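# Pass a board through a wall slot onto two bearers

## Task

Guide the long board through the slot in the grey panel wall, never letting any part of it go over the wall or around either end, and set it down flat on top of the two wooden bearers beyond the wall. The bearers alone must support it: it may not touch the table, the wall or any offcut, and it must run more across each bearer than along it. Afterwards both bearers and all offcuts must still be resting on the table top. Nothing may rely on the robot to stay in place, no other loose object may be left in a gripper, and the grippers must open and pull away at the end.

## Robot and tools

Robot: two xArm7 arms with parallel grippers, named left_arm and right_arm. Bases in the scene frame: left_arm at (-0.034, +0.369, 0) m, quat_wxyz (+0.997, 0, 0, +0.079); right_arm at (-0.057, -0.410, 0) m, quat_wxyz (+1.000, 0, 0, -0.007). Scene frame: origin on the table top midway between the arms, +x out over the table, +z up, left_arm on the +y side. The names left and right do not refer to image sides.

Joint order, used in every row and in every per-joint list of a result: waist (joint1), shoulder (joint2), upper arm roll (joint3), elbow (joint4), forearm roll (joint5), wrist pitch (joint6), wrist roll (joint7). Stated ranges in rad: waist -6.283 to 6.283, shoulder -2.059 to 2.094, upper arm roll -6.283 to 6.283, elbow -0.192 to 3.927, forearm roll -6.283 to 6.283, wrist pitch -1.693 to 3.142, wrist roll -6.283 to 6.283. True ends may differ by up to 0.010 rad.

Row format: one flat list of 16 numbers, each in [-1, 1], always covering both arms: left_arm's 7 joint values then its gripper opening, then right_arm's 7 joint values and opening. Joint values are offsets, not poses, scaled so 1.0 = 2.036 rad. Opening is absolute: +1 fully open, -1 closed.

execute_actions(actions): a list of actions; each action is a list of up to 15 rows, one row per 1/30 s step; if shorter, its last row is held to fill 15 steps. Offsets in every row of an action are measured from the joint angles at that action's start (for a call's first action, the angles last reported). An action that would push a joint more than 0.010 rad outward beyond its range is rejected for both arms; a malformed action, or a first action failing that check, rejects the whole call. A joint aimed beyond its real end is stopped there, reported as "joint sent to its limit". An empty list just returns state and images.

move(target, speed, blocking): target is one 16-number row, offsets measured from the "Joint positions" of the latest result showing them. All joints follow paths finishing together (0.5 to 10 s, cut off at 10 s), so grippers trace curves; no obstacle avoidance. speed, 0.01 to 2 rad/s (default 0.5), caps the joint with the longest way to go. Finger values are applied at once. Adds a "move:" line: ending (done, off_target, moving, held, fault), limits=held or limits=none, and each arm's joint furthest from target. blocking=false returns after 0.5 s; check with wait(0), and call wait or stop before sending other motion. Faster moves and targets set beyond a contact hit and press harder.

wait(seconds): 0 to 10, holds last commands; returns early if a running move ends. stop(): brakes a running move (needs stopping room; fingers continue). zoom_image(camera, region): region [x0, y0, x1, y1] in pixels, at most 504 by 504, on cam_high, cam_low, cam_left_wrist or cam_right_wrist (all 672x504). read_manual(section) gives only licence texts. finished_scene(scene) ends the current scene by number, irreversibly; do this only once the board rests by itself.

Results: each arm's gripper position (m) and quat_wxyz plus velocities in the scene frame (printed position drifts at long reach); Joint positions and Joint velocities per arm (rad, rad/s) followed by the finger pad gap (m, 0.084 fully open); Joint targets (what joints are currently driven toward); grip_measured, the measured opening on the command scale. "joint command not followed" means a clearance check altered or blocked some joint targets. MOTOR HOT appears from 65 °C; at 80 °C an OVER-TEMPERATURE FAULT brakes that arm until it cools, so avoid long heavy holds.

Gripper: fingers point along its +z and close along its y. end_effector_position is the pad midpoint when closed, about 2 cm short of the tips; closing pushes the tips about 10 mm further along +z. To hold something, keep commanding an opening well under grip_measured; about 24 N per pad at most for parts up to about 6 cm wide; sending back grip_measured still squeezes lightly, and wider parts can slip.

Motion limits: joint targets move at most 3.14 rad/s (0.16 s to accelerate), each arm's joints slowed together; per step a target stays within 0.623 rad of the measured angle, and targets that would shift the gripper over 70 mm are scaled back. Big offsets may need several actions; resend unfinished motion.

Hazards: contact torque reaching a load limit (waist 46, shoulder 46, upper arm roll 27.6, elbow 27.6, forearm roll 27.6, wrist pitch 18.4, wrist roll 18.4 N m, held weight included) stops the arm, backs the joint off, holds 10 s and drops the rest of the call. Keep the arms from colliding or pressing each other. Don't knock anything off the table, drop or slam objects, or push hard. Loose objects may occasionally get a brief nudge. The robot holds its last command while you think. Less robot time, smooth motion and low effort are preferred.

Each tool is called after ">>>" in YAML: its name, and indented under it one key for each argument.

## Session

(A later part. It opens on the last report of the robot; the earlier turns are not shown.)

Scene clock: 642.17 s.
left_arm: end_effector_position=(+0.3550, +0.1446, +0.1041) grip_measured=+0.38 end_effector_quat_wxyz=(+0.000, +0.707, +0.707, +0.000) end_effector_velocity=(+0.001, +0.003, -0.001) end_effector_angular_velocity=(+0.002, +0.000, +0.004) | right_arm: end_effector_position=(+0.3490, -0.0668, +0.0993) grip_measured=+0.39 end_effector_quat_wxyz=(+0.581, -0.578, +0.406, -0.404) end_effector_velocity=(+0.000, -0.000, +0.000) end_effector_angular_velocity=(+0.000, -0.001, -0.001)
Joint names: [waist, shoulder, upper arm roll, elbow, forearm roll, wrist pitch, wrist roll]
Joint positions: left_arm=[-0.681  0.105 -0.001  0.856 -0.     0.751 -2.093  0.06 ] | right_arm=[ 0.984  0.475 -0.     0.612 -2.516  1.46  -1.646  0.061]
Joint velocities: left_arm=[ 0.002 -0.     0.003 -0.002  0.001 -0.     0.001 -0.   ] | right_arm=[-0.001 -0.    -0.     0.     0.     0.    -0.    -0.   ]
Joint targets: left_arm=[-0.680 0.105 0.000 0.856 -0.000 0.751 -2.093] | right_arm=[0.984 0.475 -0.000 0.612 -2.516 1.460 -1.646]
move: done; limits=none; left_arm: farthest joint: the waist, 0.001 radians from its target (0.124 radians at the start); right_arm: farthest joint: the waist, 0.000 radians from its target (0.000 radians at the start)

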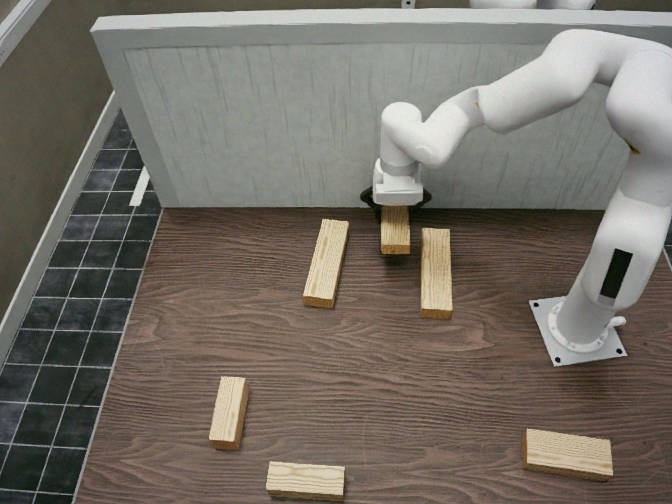

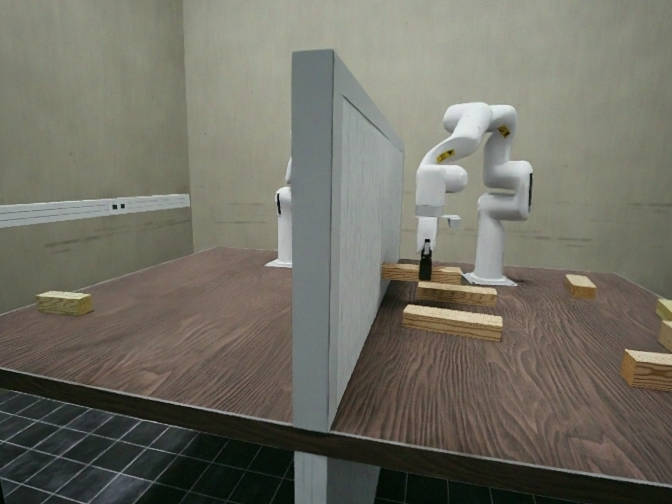

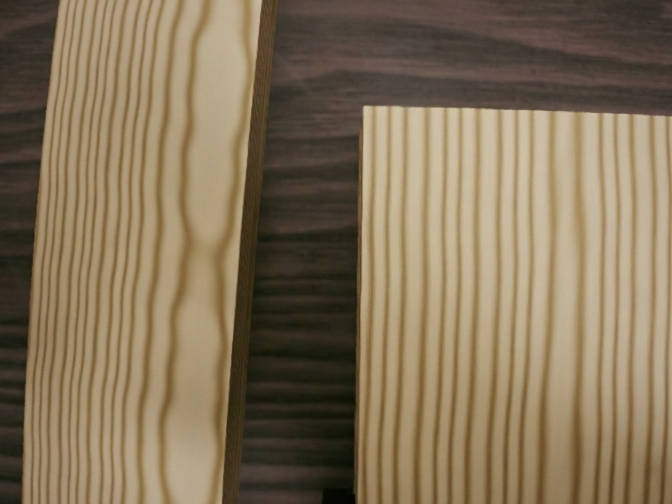

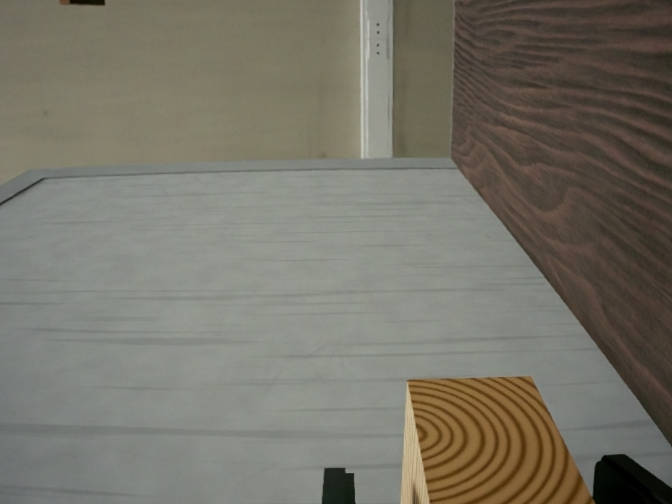

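>>> move:
  target: [0.0717,-0.0445,0.0003,-0.0551,0,-0.0106,0.0715,-1,0,0,0,0,0,0,0,0.4]
  speed: 0.22

Scene clock: 647.20 s.
left_arm: end_effector_position=(+0.3552, +0.2148, +0.1043) grip_measured=+0.38 end_effector_quat_wxyz=(+0.000, +0.707, +0.707, +0.000) end_effector_velocity=(+0.000, +0.002, +0.000) end_effector_angular_velocity=(+0.000, -0.000, +0.003) | right_arm: end_effector_position=(+0.3490, -0.0668, +0.0993) grip_measured=+0.39 end_effector_quat_wxyz=(+0.581, -0.578, +0.406, -0.404) end_effector_velocity=(+0.000, -0.000, -0.000) end_effector_angular_velocity=(-0.000, +0.001, -0.000)
Joint names: [waist, shoulder, upper arm roll, elbow, forearm roll, wrist pitch, wrist roll]
Joint positions: left_arm=[-0.535  0.014 -0.     0.745 -0.     0.729 -1.948  0.06 ] | right_arm=[ 0.984  0.475 -0.     0.612 -2.516  1.46  -1.646  0.061]
Joint velocities: left_arm=[ 0.001 -0.002  0.003 -0.001  0.    -0.     0.001 -0.   ] | right_arm=[-0.    -0.    -0.     0.    -0.    -0.001  0.     0.   ]
Joint targets: left_arm=[-0.535 0.014 0.000 0.744 -0.000 0.729 -1.948] | right_arm=[0.984 0.475 -0.000 0.612 -2.516 1.460 -1.646]
move: done; limits=none; left_arm: farthest joint: the elbow, 0.001 radians from its target (0.112 radians at the start); right_arm: farthest joint: the waist, 0.000 radians from its target (0.000 radians at the start)

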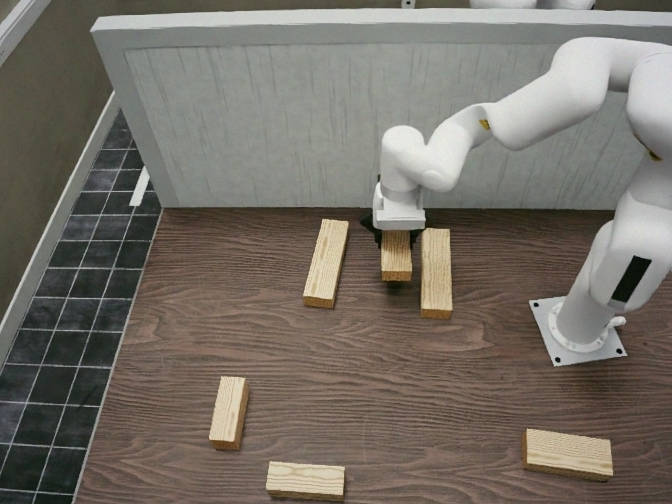

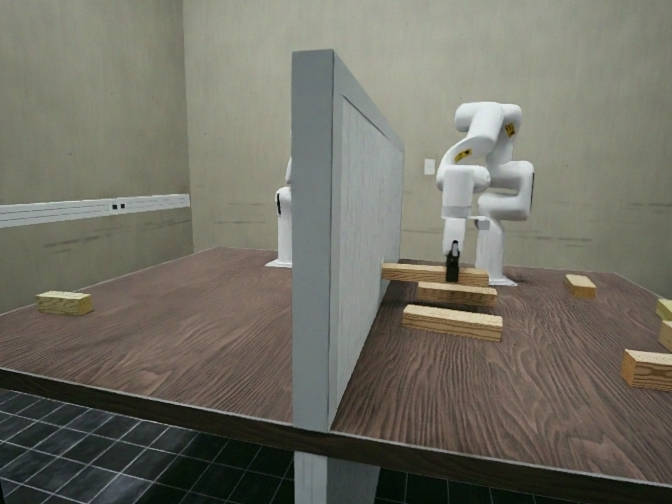

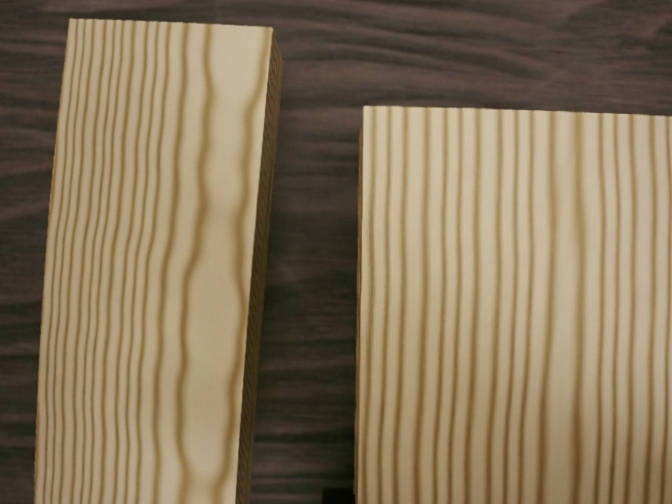

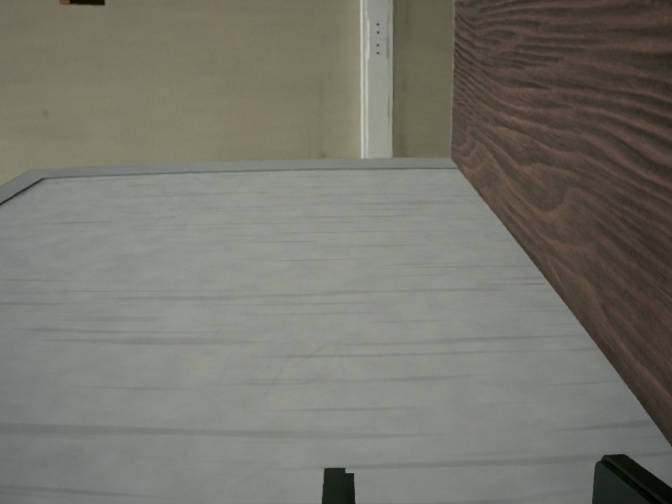

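>>> move:
  target: [0.0808,-0.0303,0,-0.0361,0,-0.0049,0.0809,-1,0,0,0,0,0,0,0,0.4]
  speed: 0.25

Scene clock: 651.87 s.
left_arm: end_effector_position=(+0.3547, +0.2847, +0.1037) grip_measured=+0.38 end_effector_quat_wxyz=(-0.000, +0.708, +0.707, -0.000) end_effector_velocity=(+0.000, +0.001, +0.000) end_effector_angular_velocity=(+0.001, -0.001, +0.001) | right_arm: end_effector_position=(+0.3490, -0.0668, +0.0993) grip_measured=+0.39 end_effector_quat_wxyz=(+0.581, -0.578, +0.406, -0.404) end_effector_velocity=(+0.000, -0.000, +0.000) end_effector_angular_velocity=(+0.000, -0.000, -0.000)
Joint names: [waist, shoulder, upper arm roll, elbow, forearm roll, wrist pitch, wrist roll]
Joint positions: left_arm=[-0.371 -0.047 -0.001  0.671 -0.     0.719 -1.783  0.06 ] | right_arm=[ 0.984  0.475 -0.     0.612 -2.516  1.46  -1.646  0.061]
Joint velocities: left_arm=[ 0.001 -0.001  0.001 -0.001  0.001 -0.001  0.001 -0.   ] | right_arm=[ 0. -0. -0.  0.  0.  0.  0. -0.]
Joint targets: left_arm=[-0.371 -0.047 -0.000 0.671 -0.000 0.719 -1.783] | right_arm=[0.984 0.475 -0.000 0.612 -2.516 1.460 -1.646]
move: done; limits=none; left_arm: farthest joint: the waist, 0.001 radians from its target (0.164 radians at the start); right_arm: farthest joint: the waist, 0.000 radians from its target (0.000 radians at the start)

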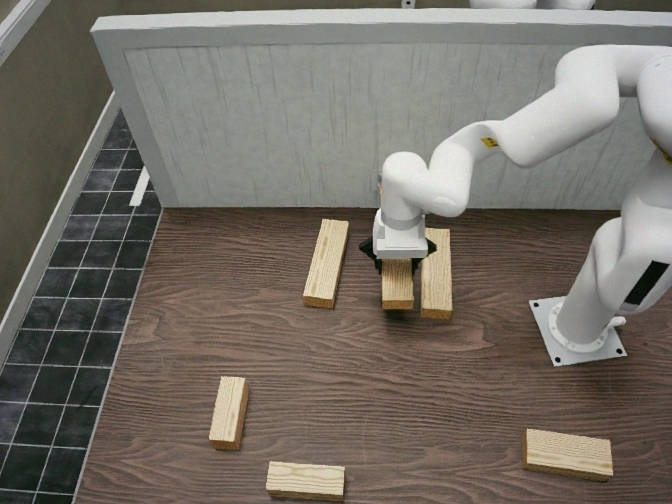

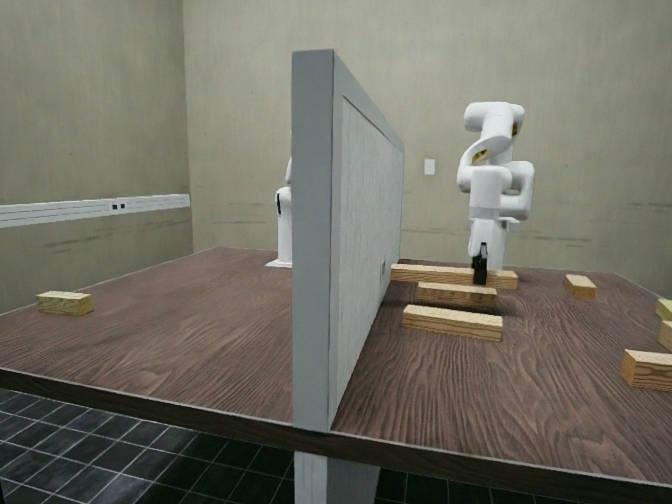

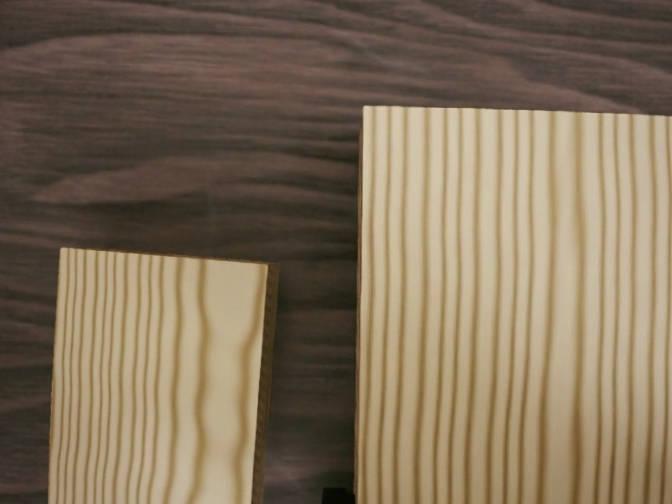

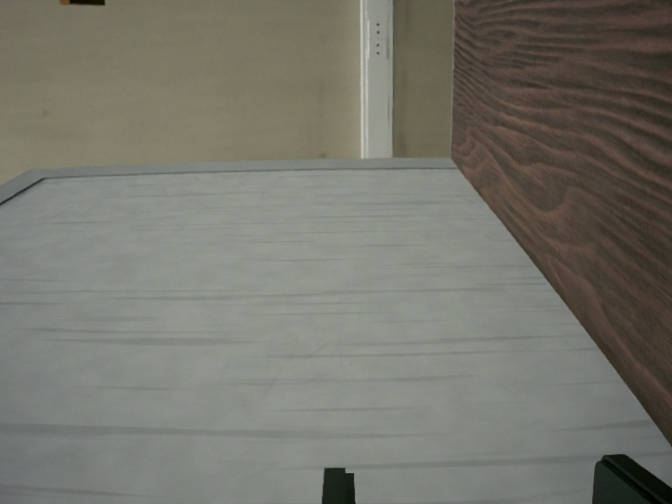

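>>> move:
  target: [-0.0770,0.0026,0.0003,-0.0583,0,-0.0613,-0.7889,-1,0,0,0,0,0,0,0,0.4]
  speed: 1.0

Scene clock: 675.40 s.
left_arm: end_effector_position=(+0.3127, +0.2347, +0.0701) grip_measured=+0.38 end_effector_quat_wxyz=(-0.000, +0.061, +0.998, -0.000) end_effector_velocity=(-0.001, -0.000, -0.001) end_effector_angular_velocity=(+0.002, +0.001, -0.002) | right_arm: end_effector_position=(+0.3490, -0.0668, +0.0993) grip_measured=+0.39 end_effector_quat_wxyz=(+0.581, -0.578, +0.406, -0.404) end_effector_velocity=(-0.000, -0.000, -0.001) end_effector_angular_velocity=(-0.001, +0.002, -0.000)
Joint names: [waist, shoulder, upper arm roll, elbow, forearm roll, wrist pitch, wrist roll]
Joint positions: left_arm=[-0.528 -0.042 -0.     0.553 -0.     0.595 -3.389  0.06 ] | right_arm=[ 0.984  0.475 -0.     0.612 -2.516  1.46  -1.646  0.061]
Joint velocities: left_arm=[-0.002  0.001  0.    -0.001  0.002  0.    -0.002  0.   ] | right_arm=[ 0.     0.    -0.    -0.     0.001 -0.002  0.     0.   ]
Joint targets: left_arm=[-0.528 -0.042 -0.000 0.553 -0.000 0.595 -3.389] | right_arm=[0.984 0.475 -0.000 0.612 -2.516 1.460 -1.646]
move: done; limits=none; left_arm: farthest joint: the waist, 0.000 radians from its target (0.157 radians at the start); right_arm: farthest joint: the waist, 0.000 radians from its target (0.000 radians at the start)

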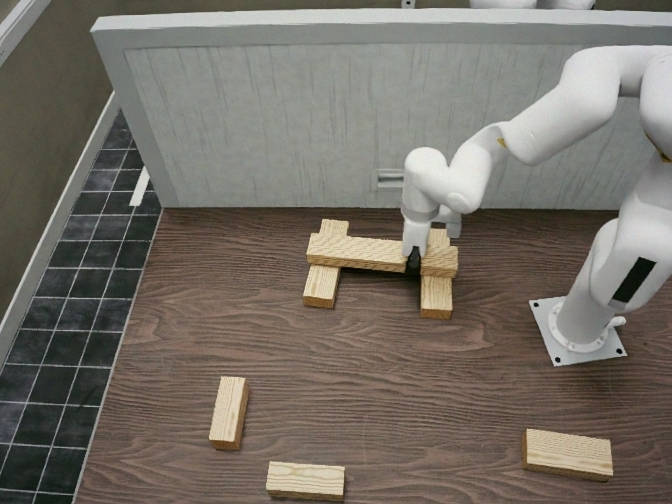

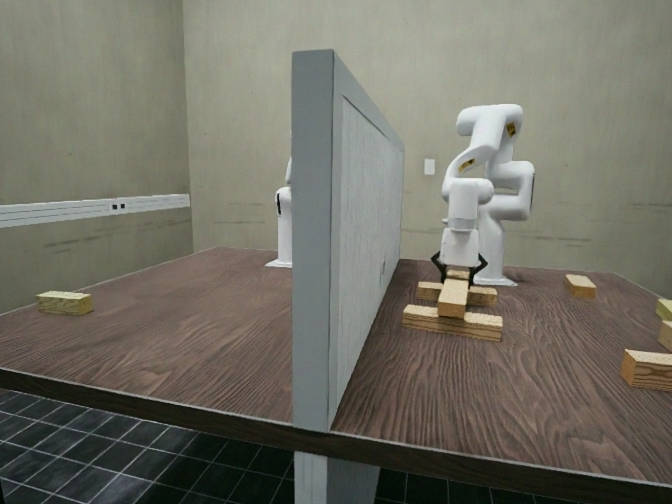

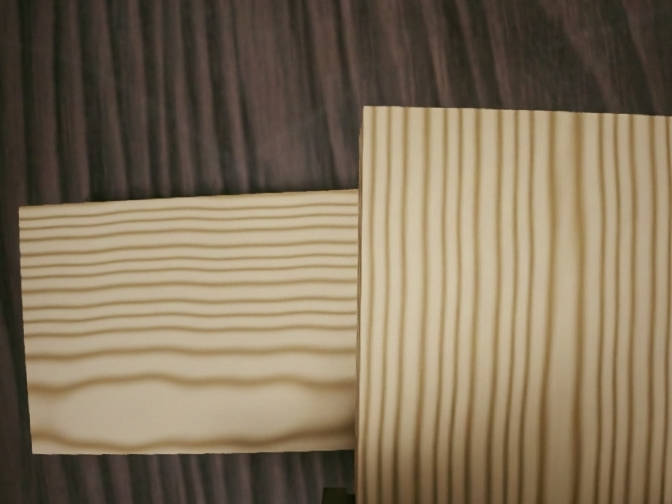

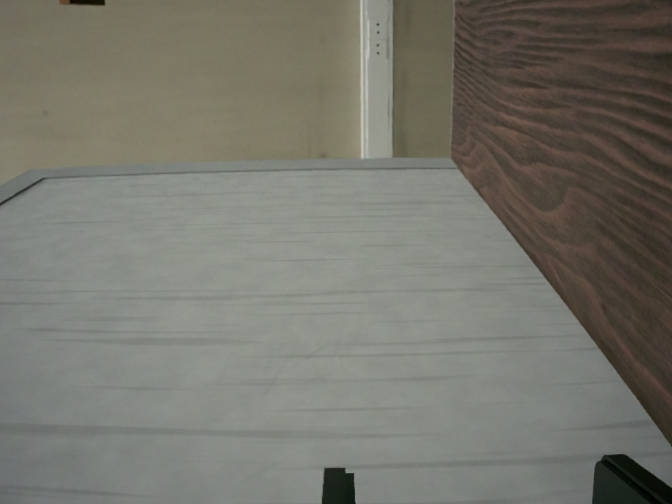

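>>> move:
  target: [0,0.01416,0,-0.00284,0,-0.0170,0,-1,0,0,0,0,0,0,0,0.4]
  speed: 0.06

>>> zoom_image:
  camera: "cam_low"
  region: [400, 250, 520, 345]

>>> zoom_image:
  camera: "cam_high"
  region: [295, 215, 470, 325]

Scene clock: 688.70 s.
left_arm: end_effector_position=(+0.3134, +0.2344, +0.0610) grip_measured=+0.38 end_effector_quat_wxyz=(+0.001, +0.061, +0.998, -0.000) end_effector_velocity=(-0.001, -0.001, -0.001) end_effector_angular_velocity=(-0.000, +0.001, -0.001) | right_arm: end_effector_position=(+0.3490, -0.0668, +0.0993) grip_measured=+0.39 end_effector_quat_wxyz=(+0.581, -0.578, +0.406, -0.404) end_effector_velocity=(-0.000, +0.001, +0.001) end_effector_angular_velocity=(+0.001, -0.001, +0.001)
Joint names: [waist, shoulder, upper arm roll, elbow, forearm roll, wrist pitch, wrist roll]
Joint positions: left_arm=[-0.528 -0.014 -0.     0.548 -0.     0.56  -3.389  0.06 ] | right_arm=[ 0.984  0.475 -0.     0.612 -2.516  1.46  -1.646  0.061]
Joint velocities: left_arm=[-0.001  0.001 -0.001 -0.001 -0.002 -0.001  0.     0.   ] | right_arm=[ 0.001 -0.001 -0.    -0.     0.     0.     0.     0.   ]
Joint targets: left_arm=[-0.528 -0.013 -0.000 0.547 -0.000 0.560 -3.389] | right_arm=[0.984 0.475 -0.000 0.612 -2.516 1.460 -1.646]
move: done; limits=none; left_arm: farthest joint: the shoulder, 0.001 radians from its target (0.029 radians at the start); right_arm: farthest joint: the waist, 0.000 radians from its target (0.000 radians at the start)

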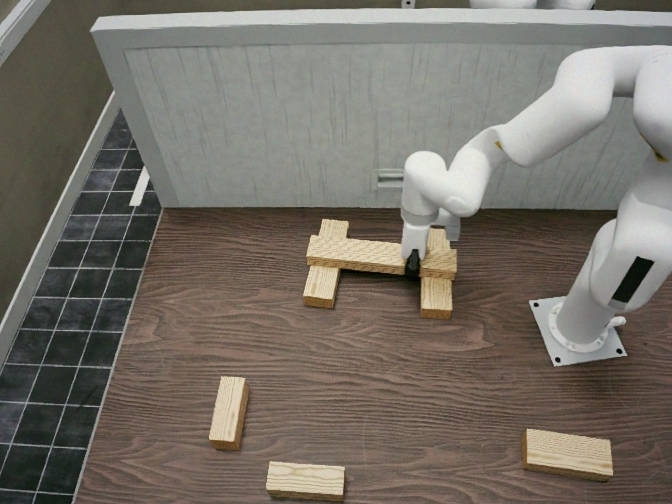

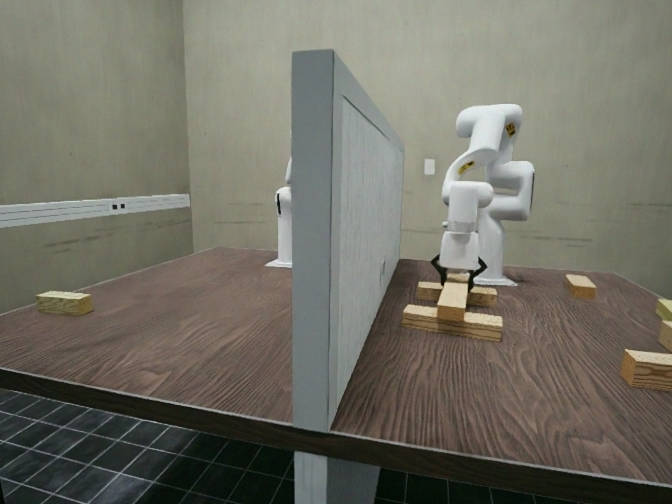

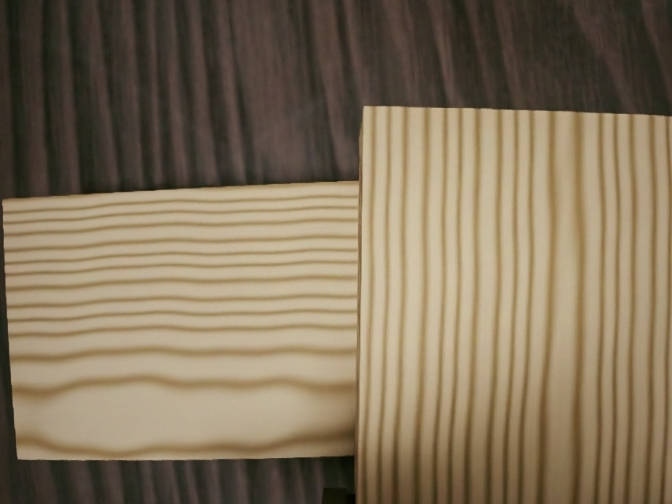

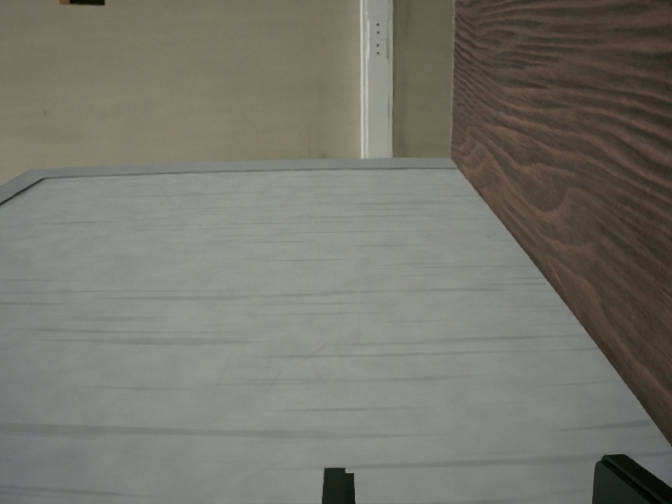

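Region (400, 250, 520, 345) of cam_low's 672x504 image, scaled by 4.200, with more detail than that image has; it fills the top 399 rows of this view, and the rest is white.

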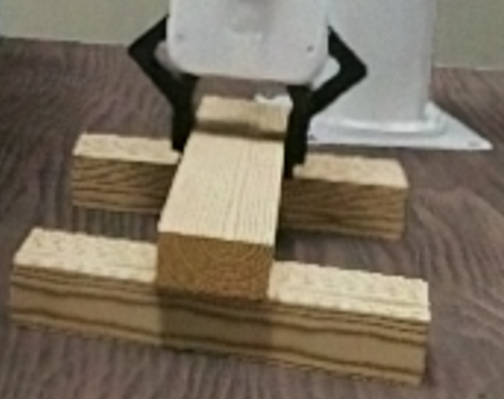

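Region (295, 215, 470, 325) of cam_high's 672x504 image, scaled by 2.880, with more detail than that image has; it fills the top 317 rows of this view, and the rest is white.

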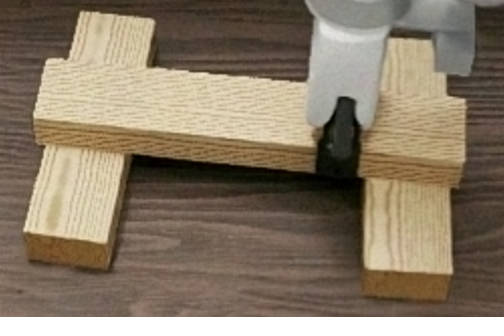

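>>> execute_actions:
  actions: []

Scene clock: 690.70 s.
left_arm: end_effector_position=(+0.3129, +0.2346, +0.0602) grip_measured=+0.38 end_effector_quat_wxyz=(+0.000, +0.061, +0.998, -0.000) end_effector_velocity=(+0.000, +0.001, +0.000) end_effector_angular_velocity=(-0.000, -0.001, +0.002) | right_arm: end_effector_position=(+0.3490, -0.0668, +0.0993) grip_measured=+0.39 end_effector_quat_wxyz=(+0.581, -0.578, +0.406, -0.404) end_effector_velocity=(-0.000, +0.000, +0.001) end_effector_angular_velocity=(+0.001, -0.001, +0.000)
Joint names: [waist, shoulder, upper arm roll, elbow, forearm roll, wrist pitch, wrist roll]
Joint positions: left_arm=[-0.528 -0.013 -0.     0.547 -0.     0.56  -3.389  0.06 ] | right_arm=[ 0.984  0.475 -0.     0.612 -2.516  1.46  -1.646  0.061]
Joint velocities: left_arm=[ 0.    -0.001  0.002 -0.    -0.     0.    -0.    -0.   ] | right_arm=[ 0.001 -0.001  0.    -0.     0.001  0.     0.     0.   ]
Joint targets: left_arm=[-0.528 -0.013 -0.000 0.547 -0.000 0.560 -3.389] | right_arm=[0.984 0.475 -0.000 0.612 -2.516 1.460 -1.646]

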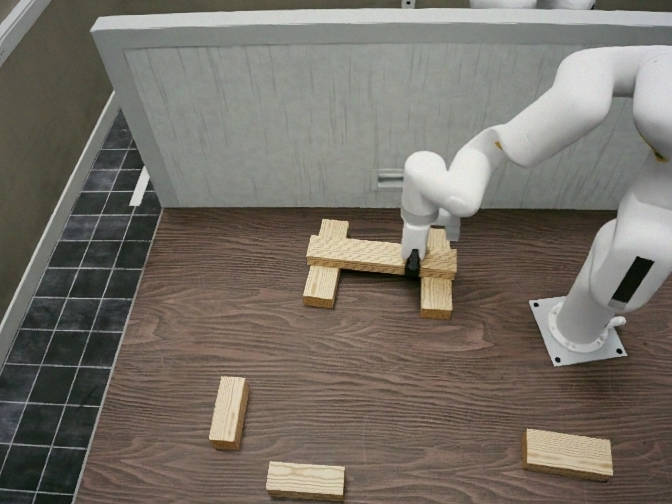

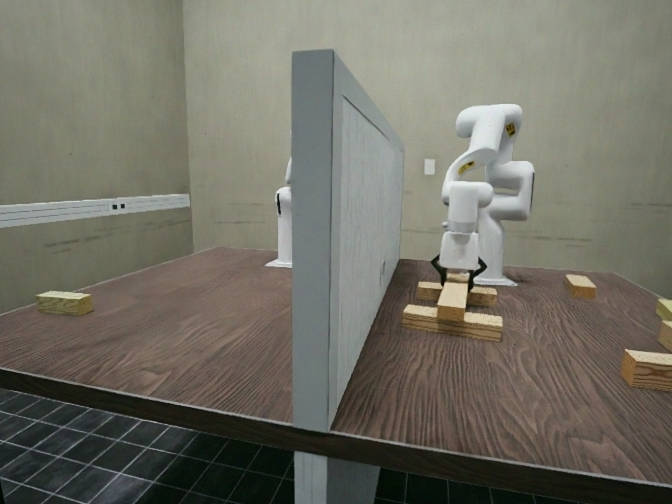

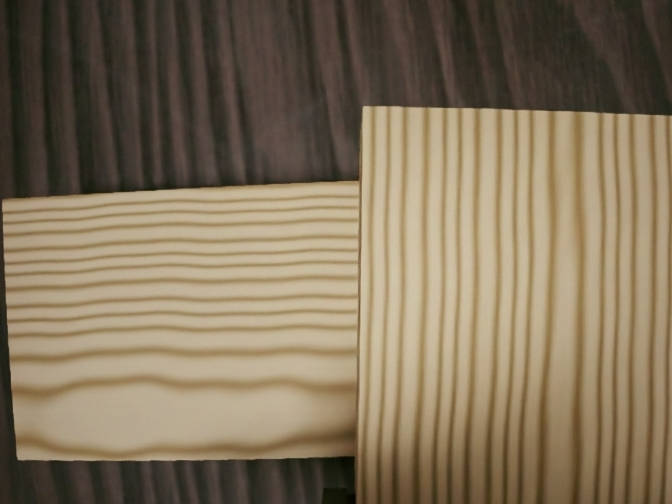

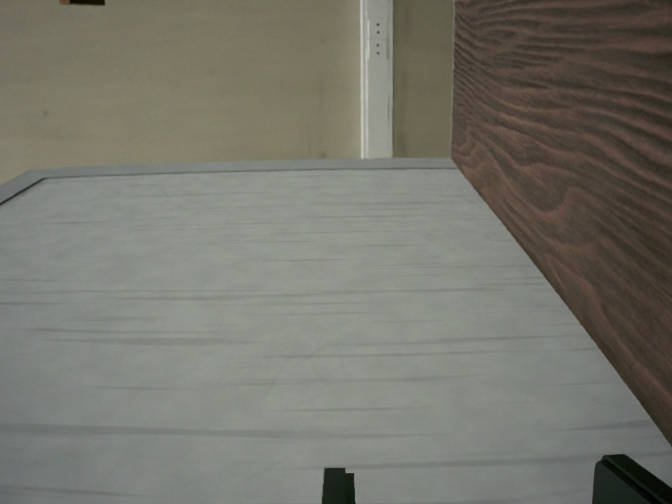

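>>> execute_actions:
  actions:
    - [[0,0,0,0,0,0,0,-0.4,0,0,0,0,0,0,0,0.4],[0,0,0,0,0,0,0,0.0,0,0,0,0,0,0,0,0.4],[0,0,0,0,0,0,0,0.2,0,0,0,0,0,0,0,0.4],[0,0,0,0,0,0,0,0.3,0,0,0,0,0,0,0,0.4],[0,0,0,0,0,0,0,0.36,0,0,0,0,0,0,0,0.4],[0,0,0,0,0,0,0,0.40,0,0,0,0,0,0,0,0.4],[0,0,0,0,0,0,0,0.44,0,0,0,0,0,0,0,0.4],[0,0,0,0,0,0,0,0.50,0,0,0,0,0,0,0,0.4],[0,0,0,0,0,0,0,0.58,0,0,0,0,0,0,0,0.4],[0,0,0,0,0,0,0,0.68,0,0,0,0,0,0,0,0.4],[0,0,0,0,0,0,0,0.78,0,0,0,0,0,0,0,0.4],[0,0,0,0,0,0,0,0.88,0,0,0,0,0,0,0,0.4],[0,0,0,0,0,0,0,1.0,0,0,0,0,0,0,0,0.4]]

Scene clock: 700.27 s.
left_arm: end_effector_position=(+0.3113, +0.2355, +0.0588) grip_measured=+0.98 end_effector_quat_wxyz=(-0.002, +0.061, +0.998, +0.001) end_effector_velocity=(+0.015, -0.007, +0.012) end_effector_angular_velocity=(-0.017, -0.042, -0.002) | right_arm: end_effector_position=(+0.3490, -0.0668, +0.0993) grip_measured=+0.39 end_effector_quat_wxyz=(+0.581, -0.578, +0.406, -0.404) end_effector_velocity=(-0.000, +0.000, +0.000) end_effector_angular_velocity=(+0.000, +0.000, +0.001)
Joint names: [waist, shoulder, upper arm roll, elbow, forearm roll, wrist pitch, wrist roll]
Joint positions: left_arm=[-0.528 -0.012  0.     0.545 -0.     0.561 -3.389  0.083] | right_arm=[ 0.984  0.475 -0.     0.612 -2.516  1.46  -1.646  0.061]
Joint velocities: left_arm=[-0.001 -0.013 -0.003  0.022 -0.001 -0.011 -0.001  0.022] | right_arm=[ 0.001 -0.     0.     0.     0.001 -0.001 -0.     0.   ]
Joint targets: left_arm=[-0.528 -0.013 -0.000 0.547 -0.000 0.560 -3.389] | right_arm=[0.984 0.475 -0.000 0.612 -2.516 1.460 -1.646]

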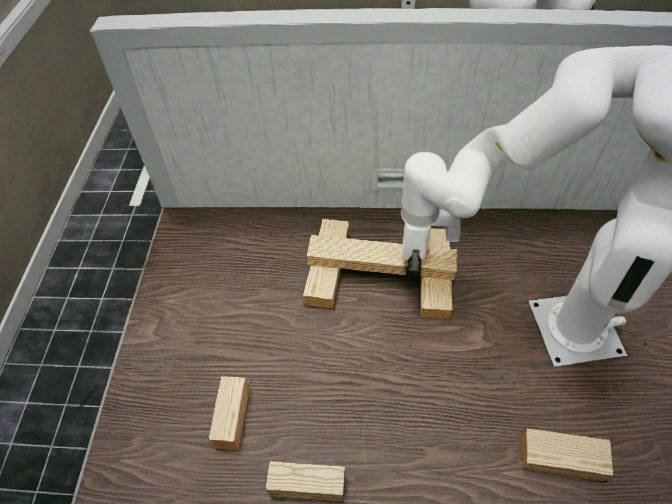

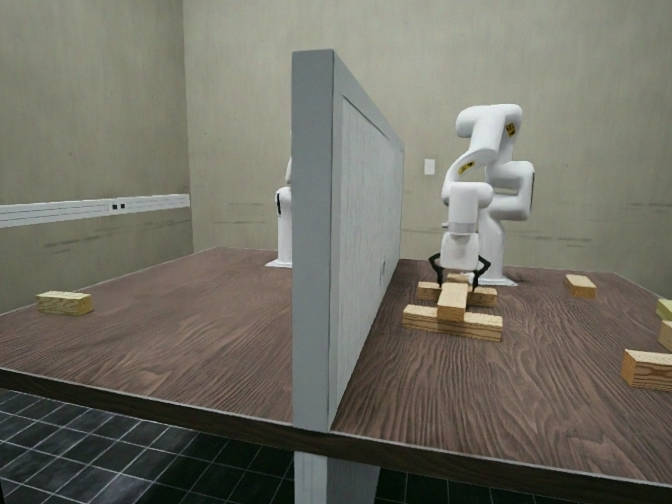

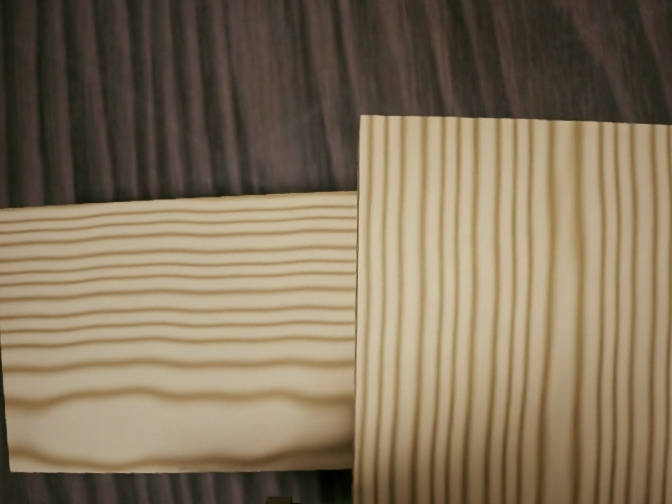

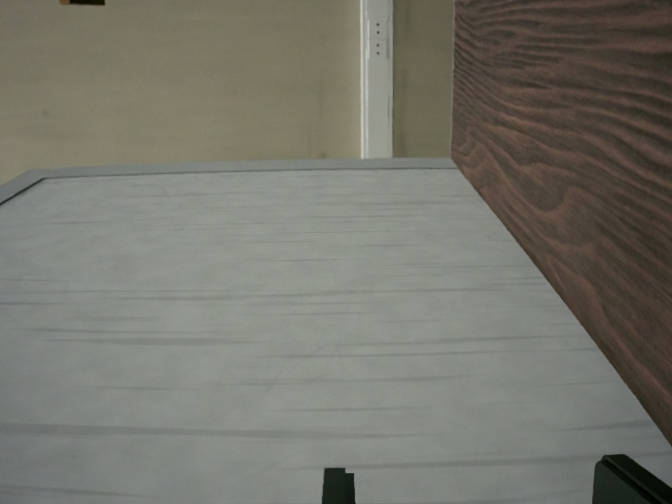

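>>> move:
  target: [0,-0.1424,0,0.0884,0,0.2289,0,1,0,0,0,0,0,0,0,0.4]
  speed: 0.7

Scene clock: 710.13 s.
left_arm: end_effector_position=(+0.3124, +0.2350, +0.1992) grip_measured=+1.00 end_effector_quat_wxyz=(-0.001, +0.061, +0.998, +0.000) end_effector_velocity=(+0.001, -0.001, +0.003) end_effector_angular_velocity=(-0.003, -0.007, -0.001) | right_arm: end_effector_position=(+0.3490, -0.0668, +0.0993) grip_measured=+0.39 end_effector_quat_wxyz=(+0.581, -0.578, +0.406, -0.404) end_effector_velocity=(-0.001, +0.001, -0.000) end_effector_angular_velocity=(-0.000, +0.000, +0.003)
Joint names: [waist, shoulder, upper arm roll, elbow, forearm roll, wrist pitch, wrist roll]
Joint positions: left_arm=[-0.528 -0.301  0.     0.724 -0.     1.027 -3.389  0.084] | right_arm=[ 0.984  0.475 -0.     0.612 -2.516  1.46  -1.646  0.061]
Joint velocities: left_arm=[-0.001 -0.004  0.     0.004 -0.     0.001  0.     0.   ] | right_arm=[ 0.002  0.001  0.     0.    -0.001  0.     0.    -0.   ]
Joint targets: left_arm=[-0.528 -0.301 0.000 0.725 -0.000 1.027 -3.389] | right_arm=[0.984 0.475 -0.000 0.612 -2.516 1.460 -1.646]
move: done; limits=none; left_arm: farthest joint: the shoulder, 0.001 radians from its target (0.289 radians at the start); right_arm: farthest joint: the waist, 0.000 radians from its target (0.000 radians at the start)

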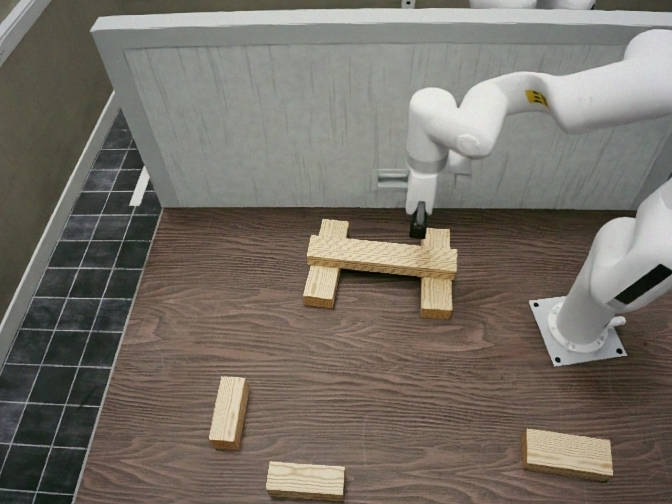

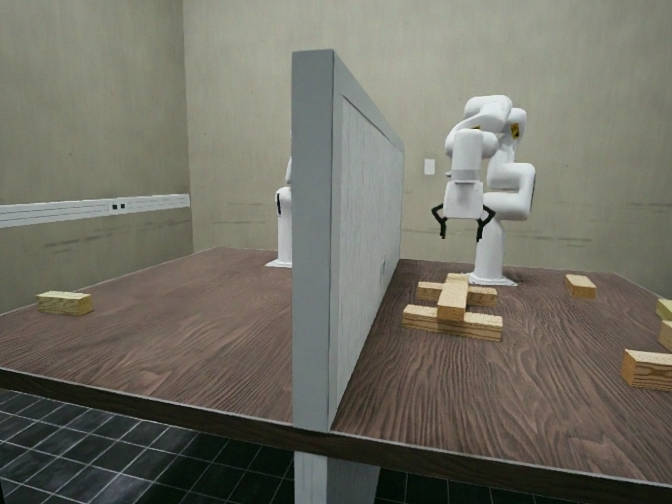

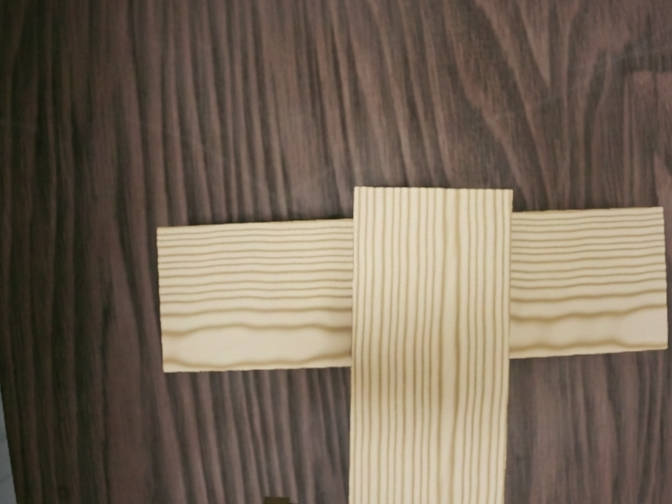

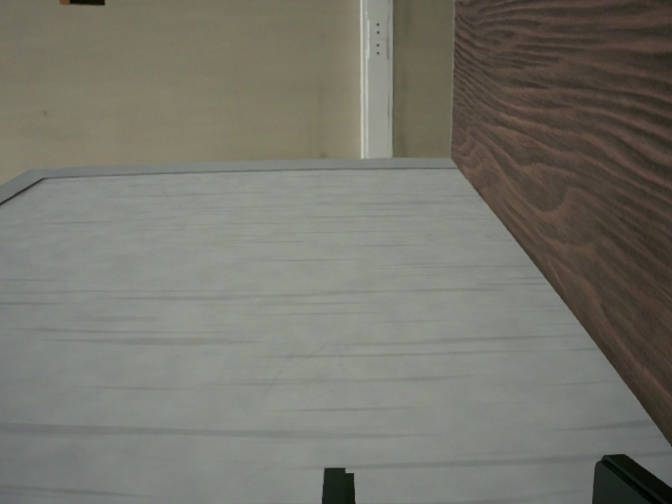

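The board is lying flat across both bearers and both arms are clear of it.

>>> finished_scene:
  scene: 2

The scene is finished: the task was done.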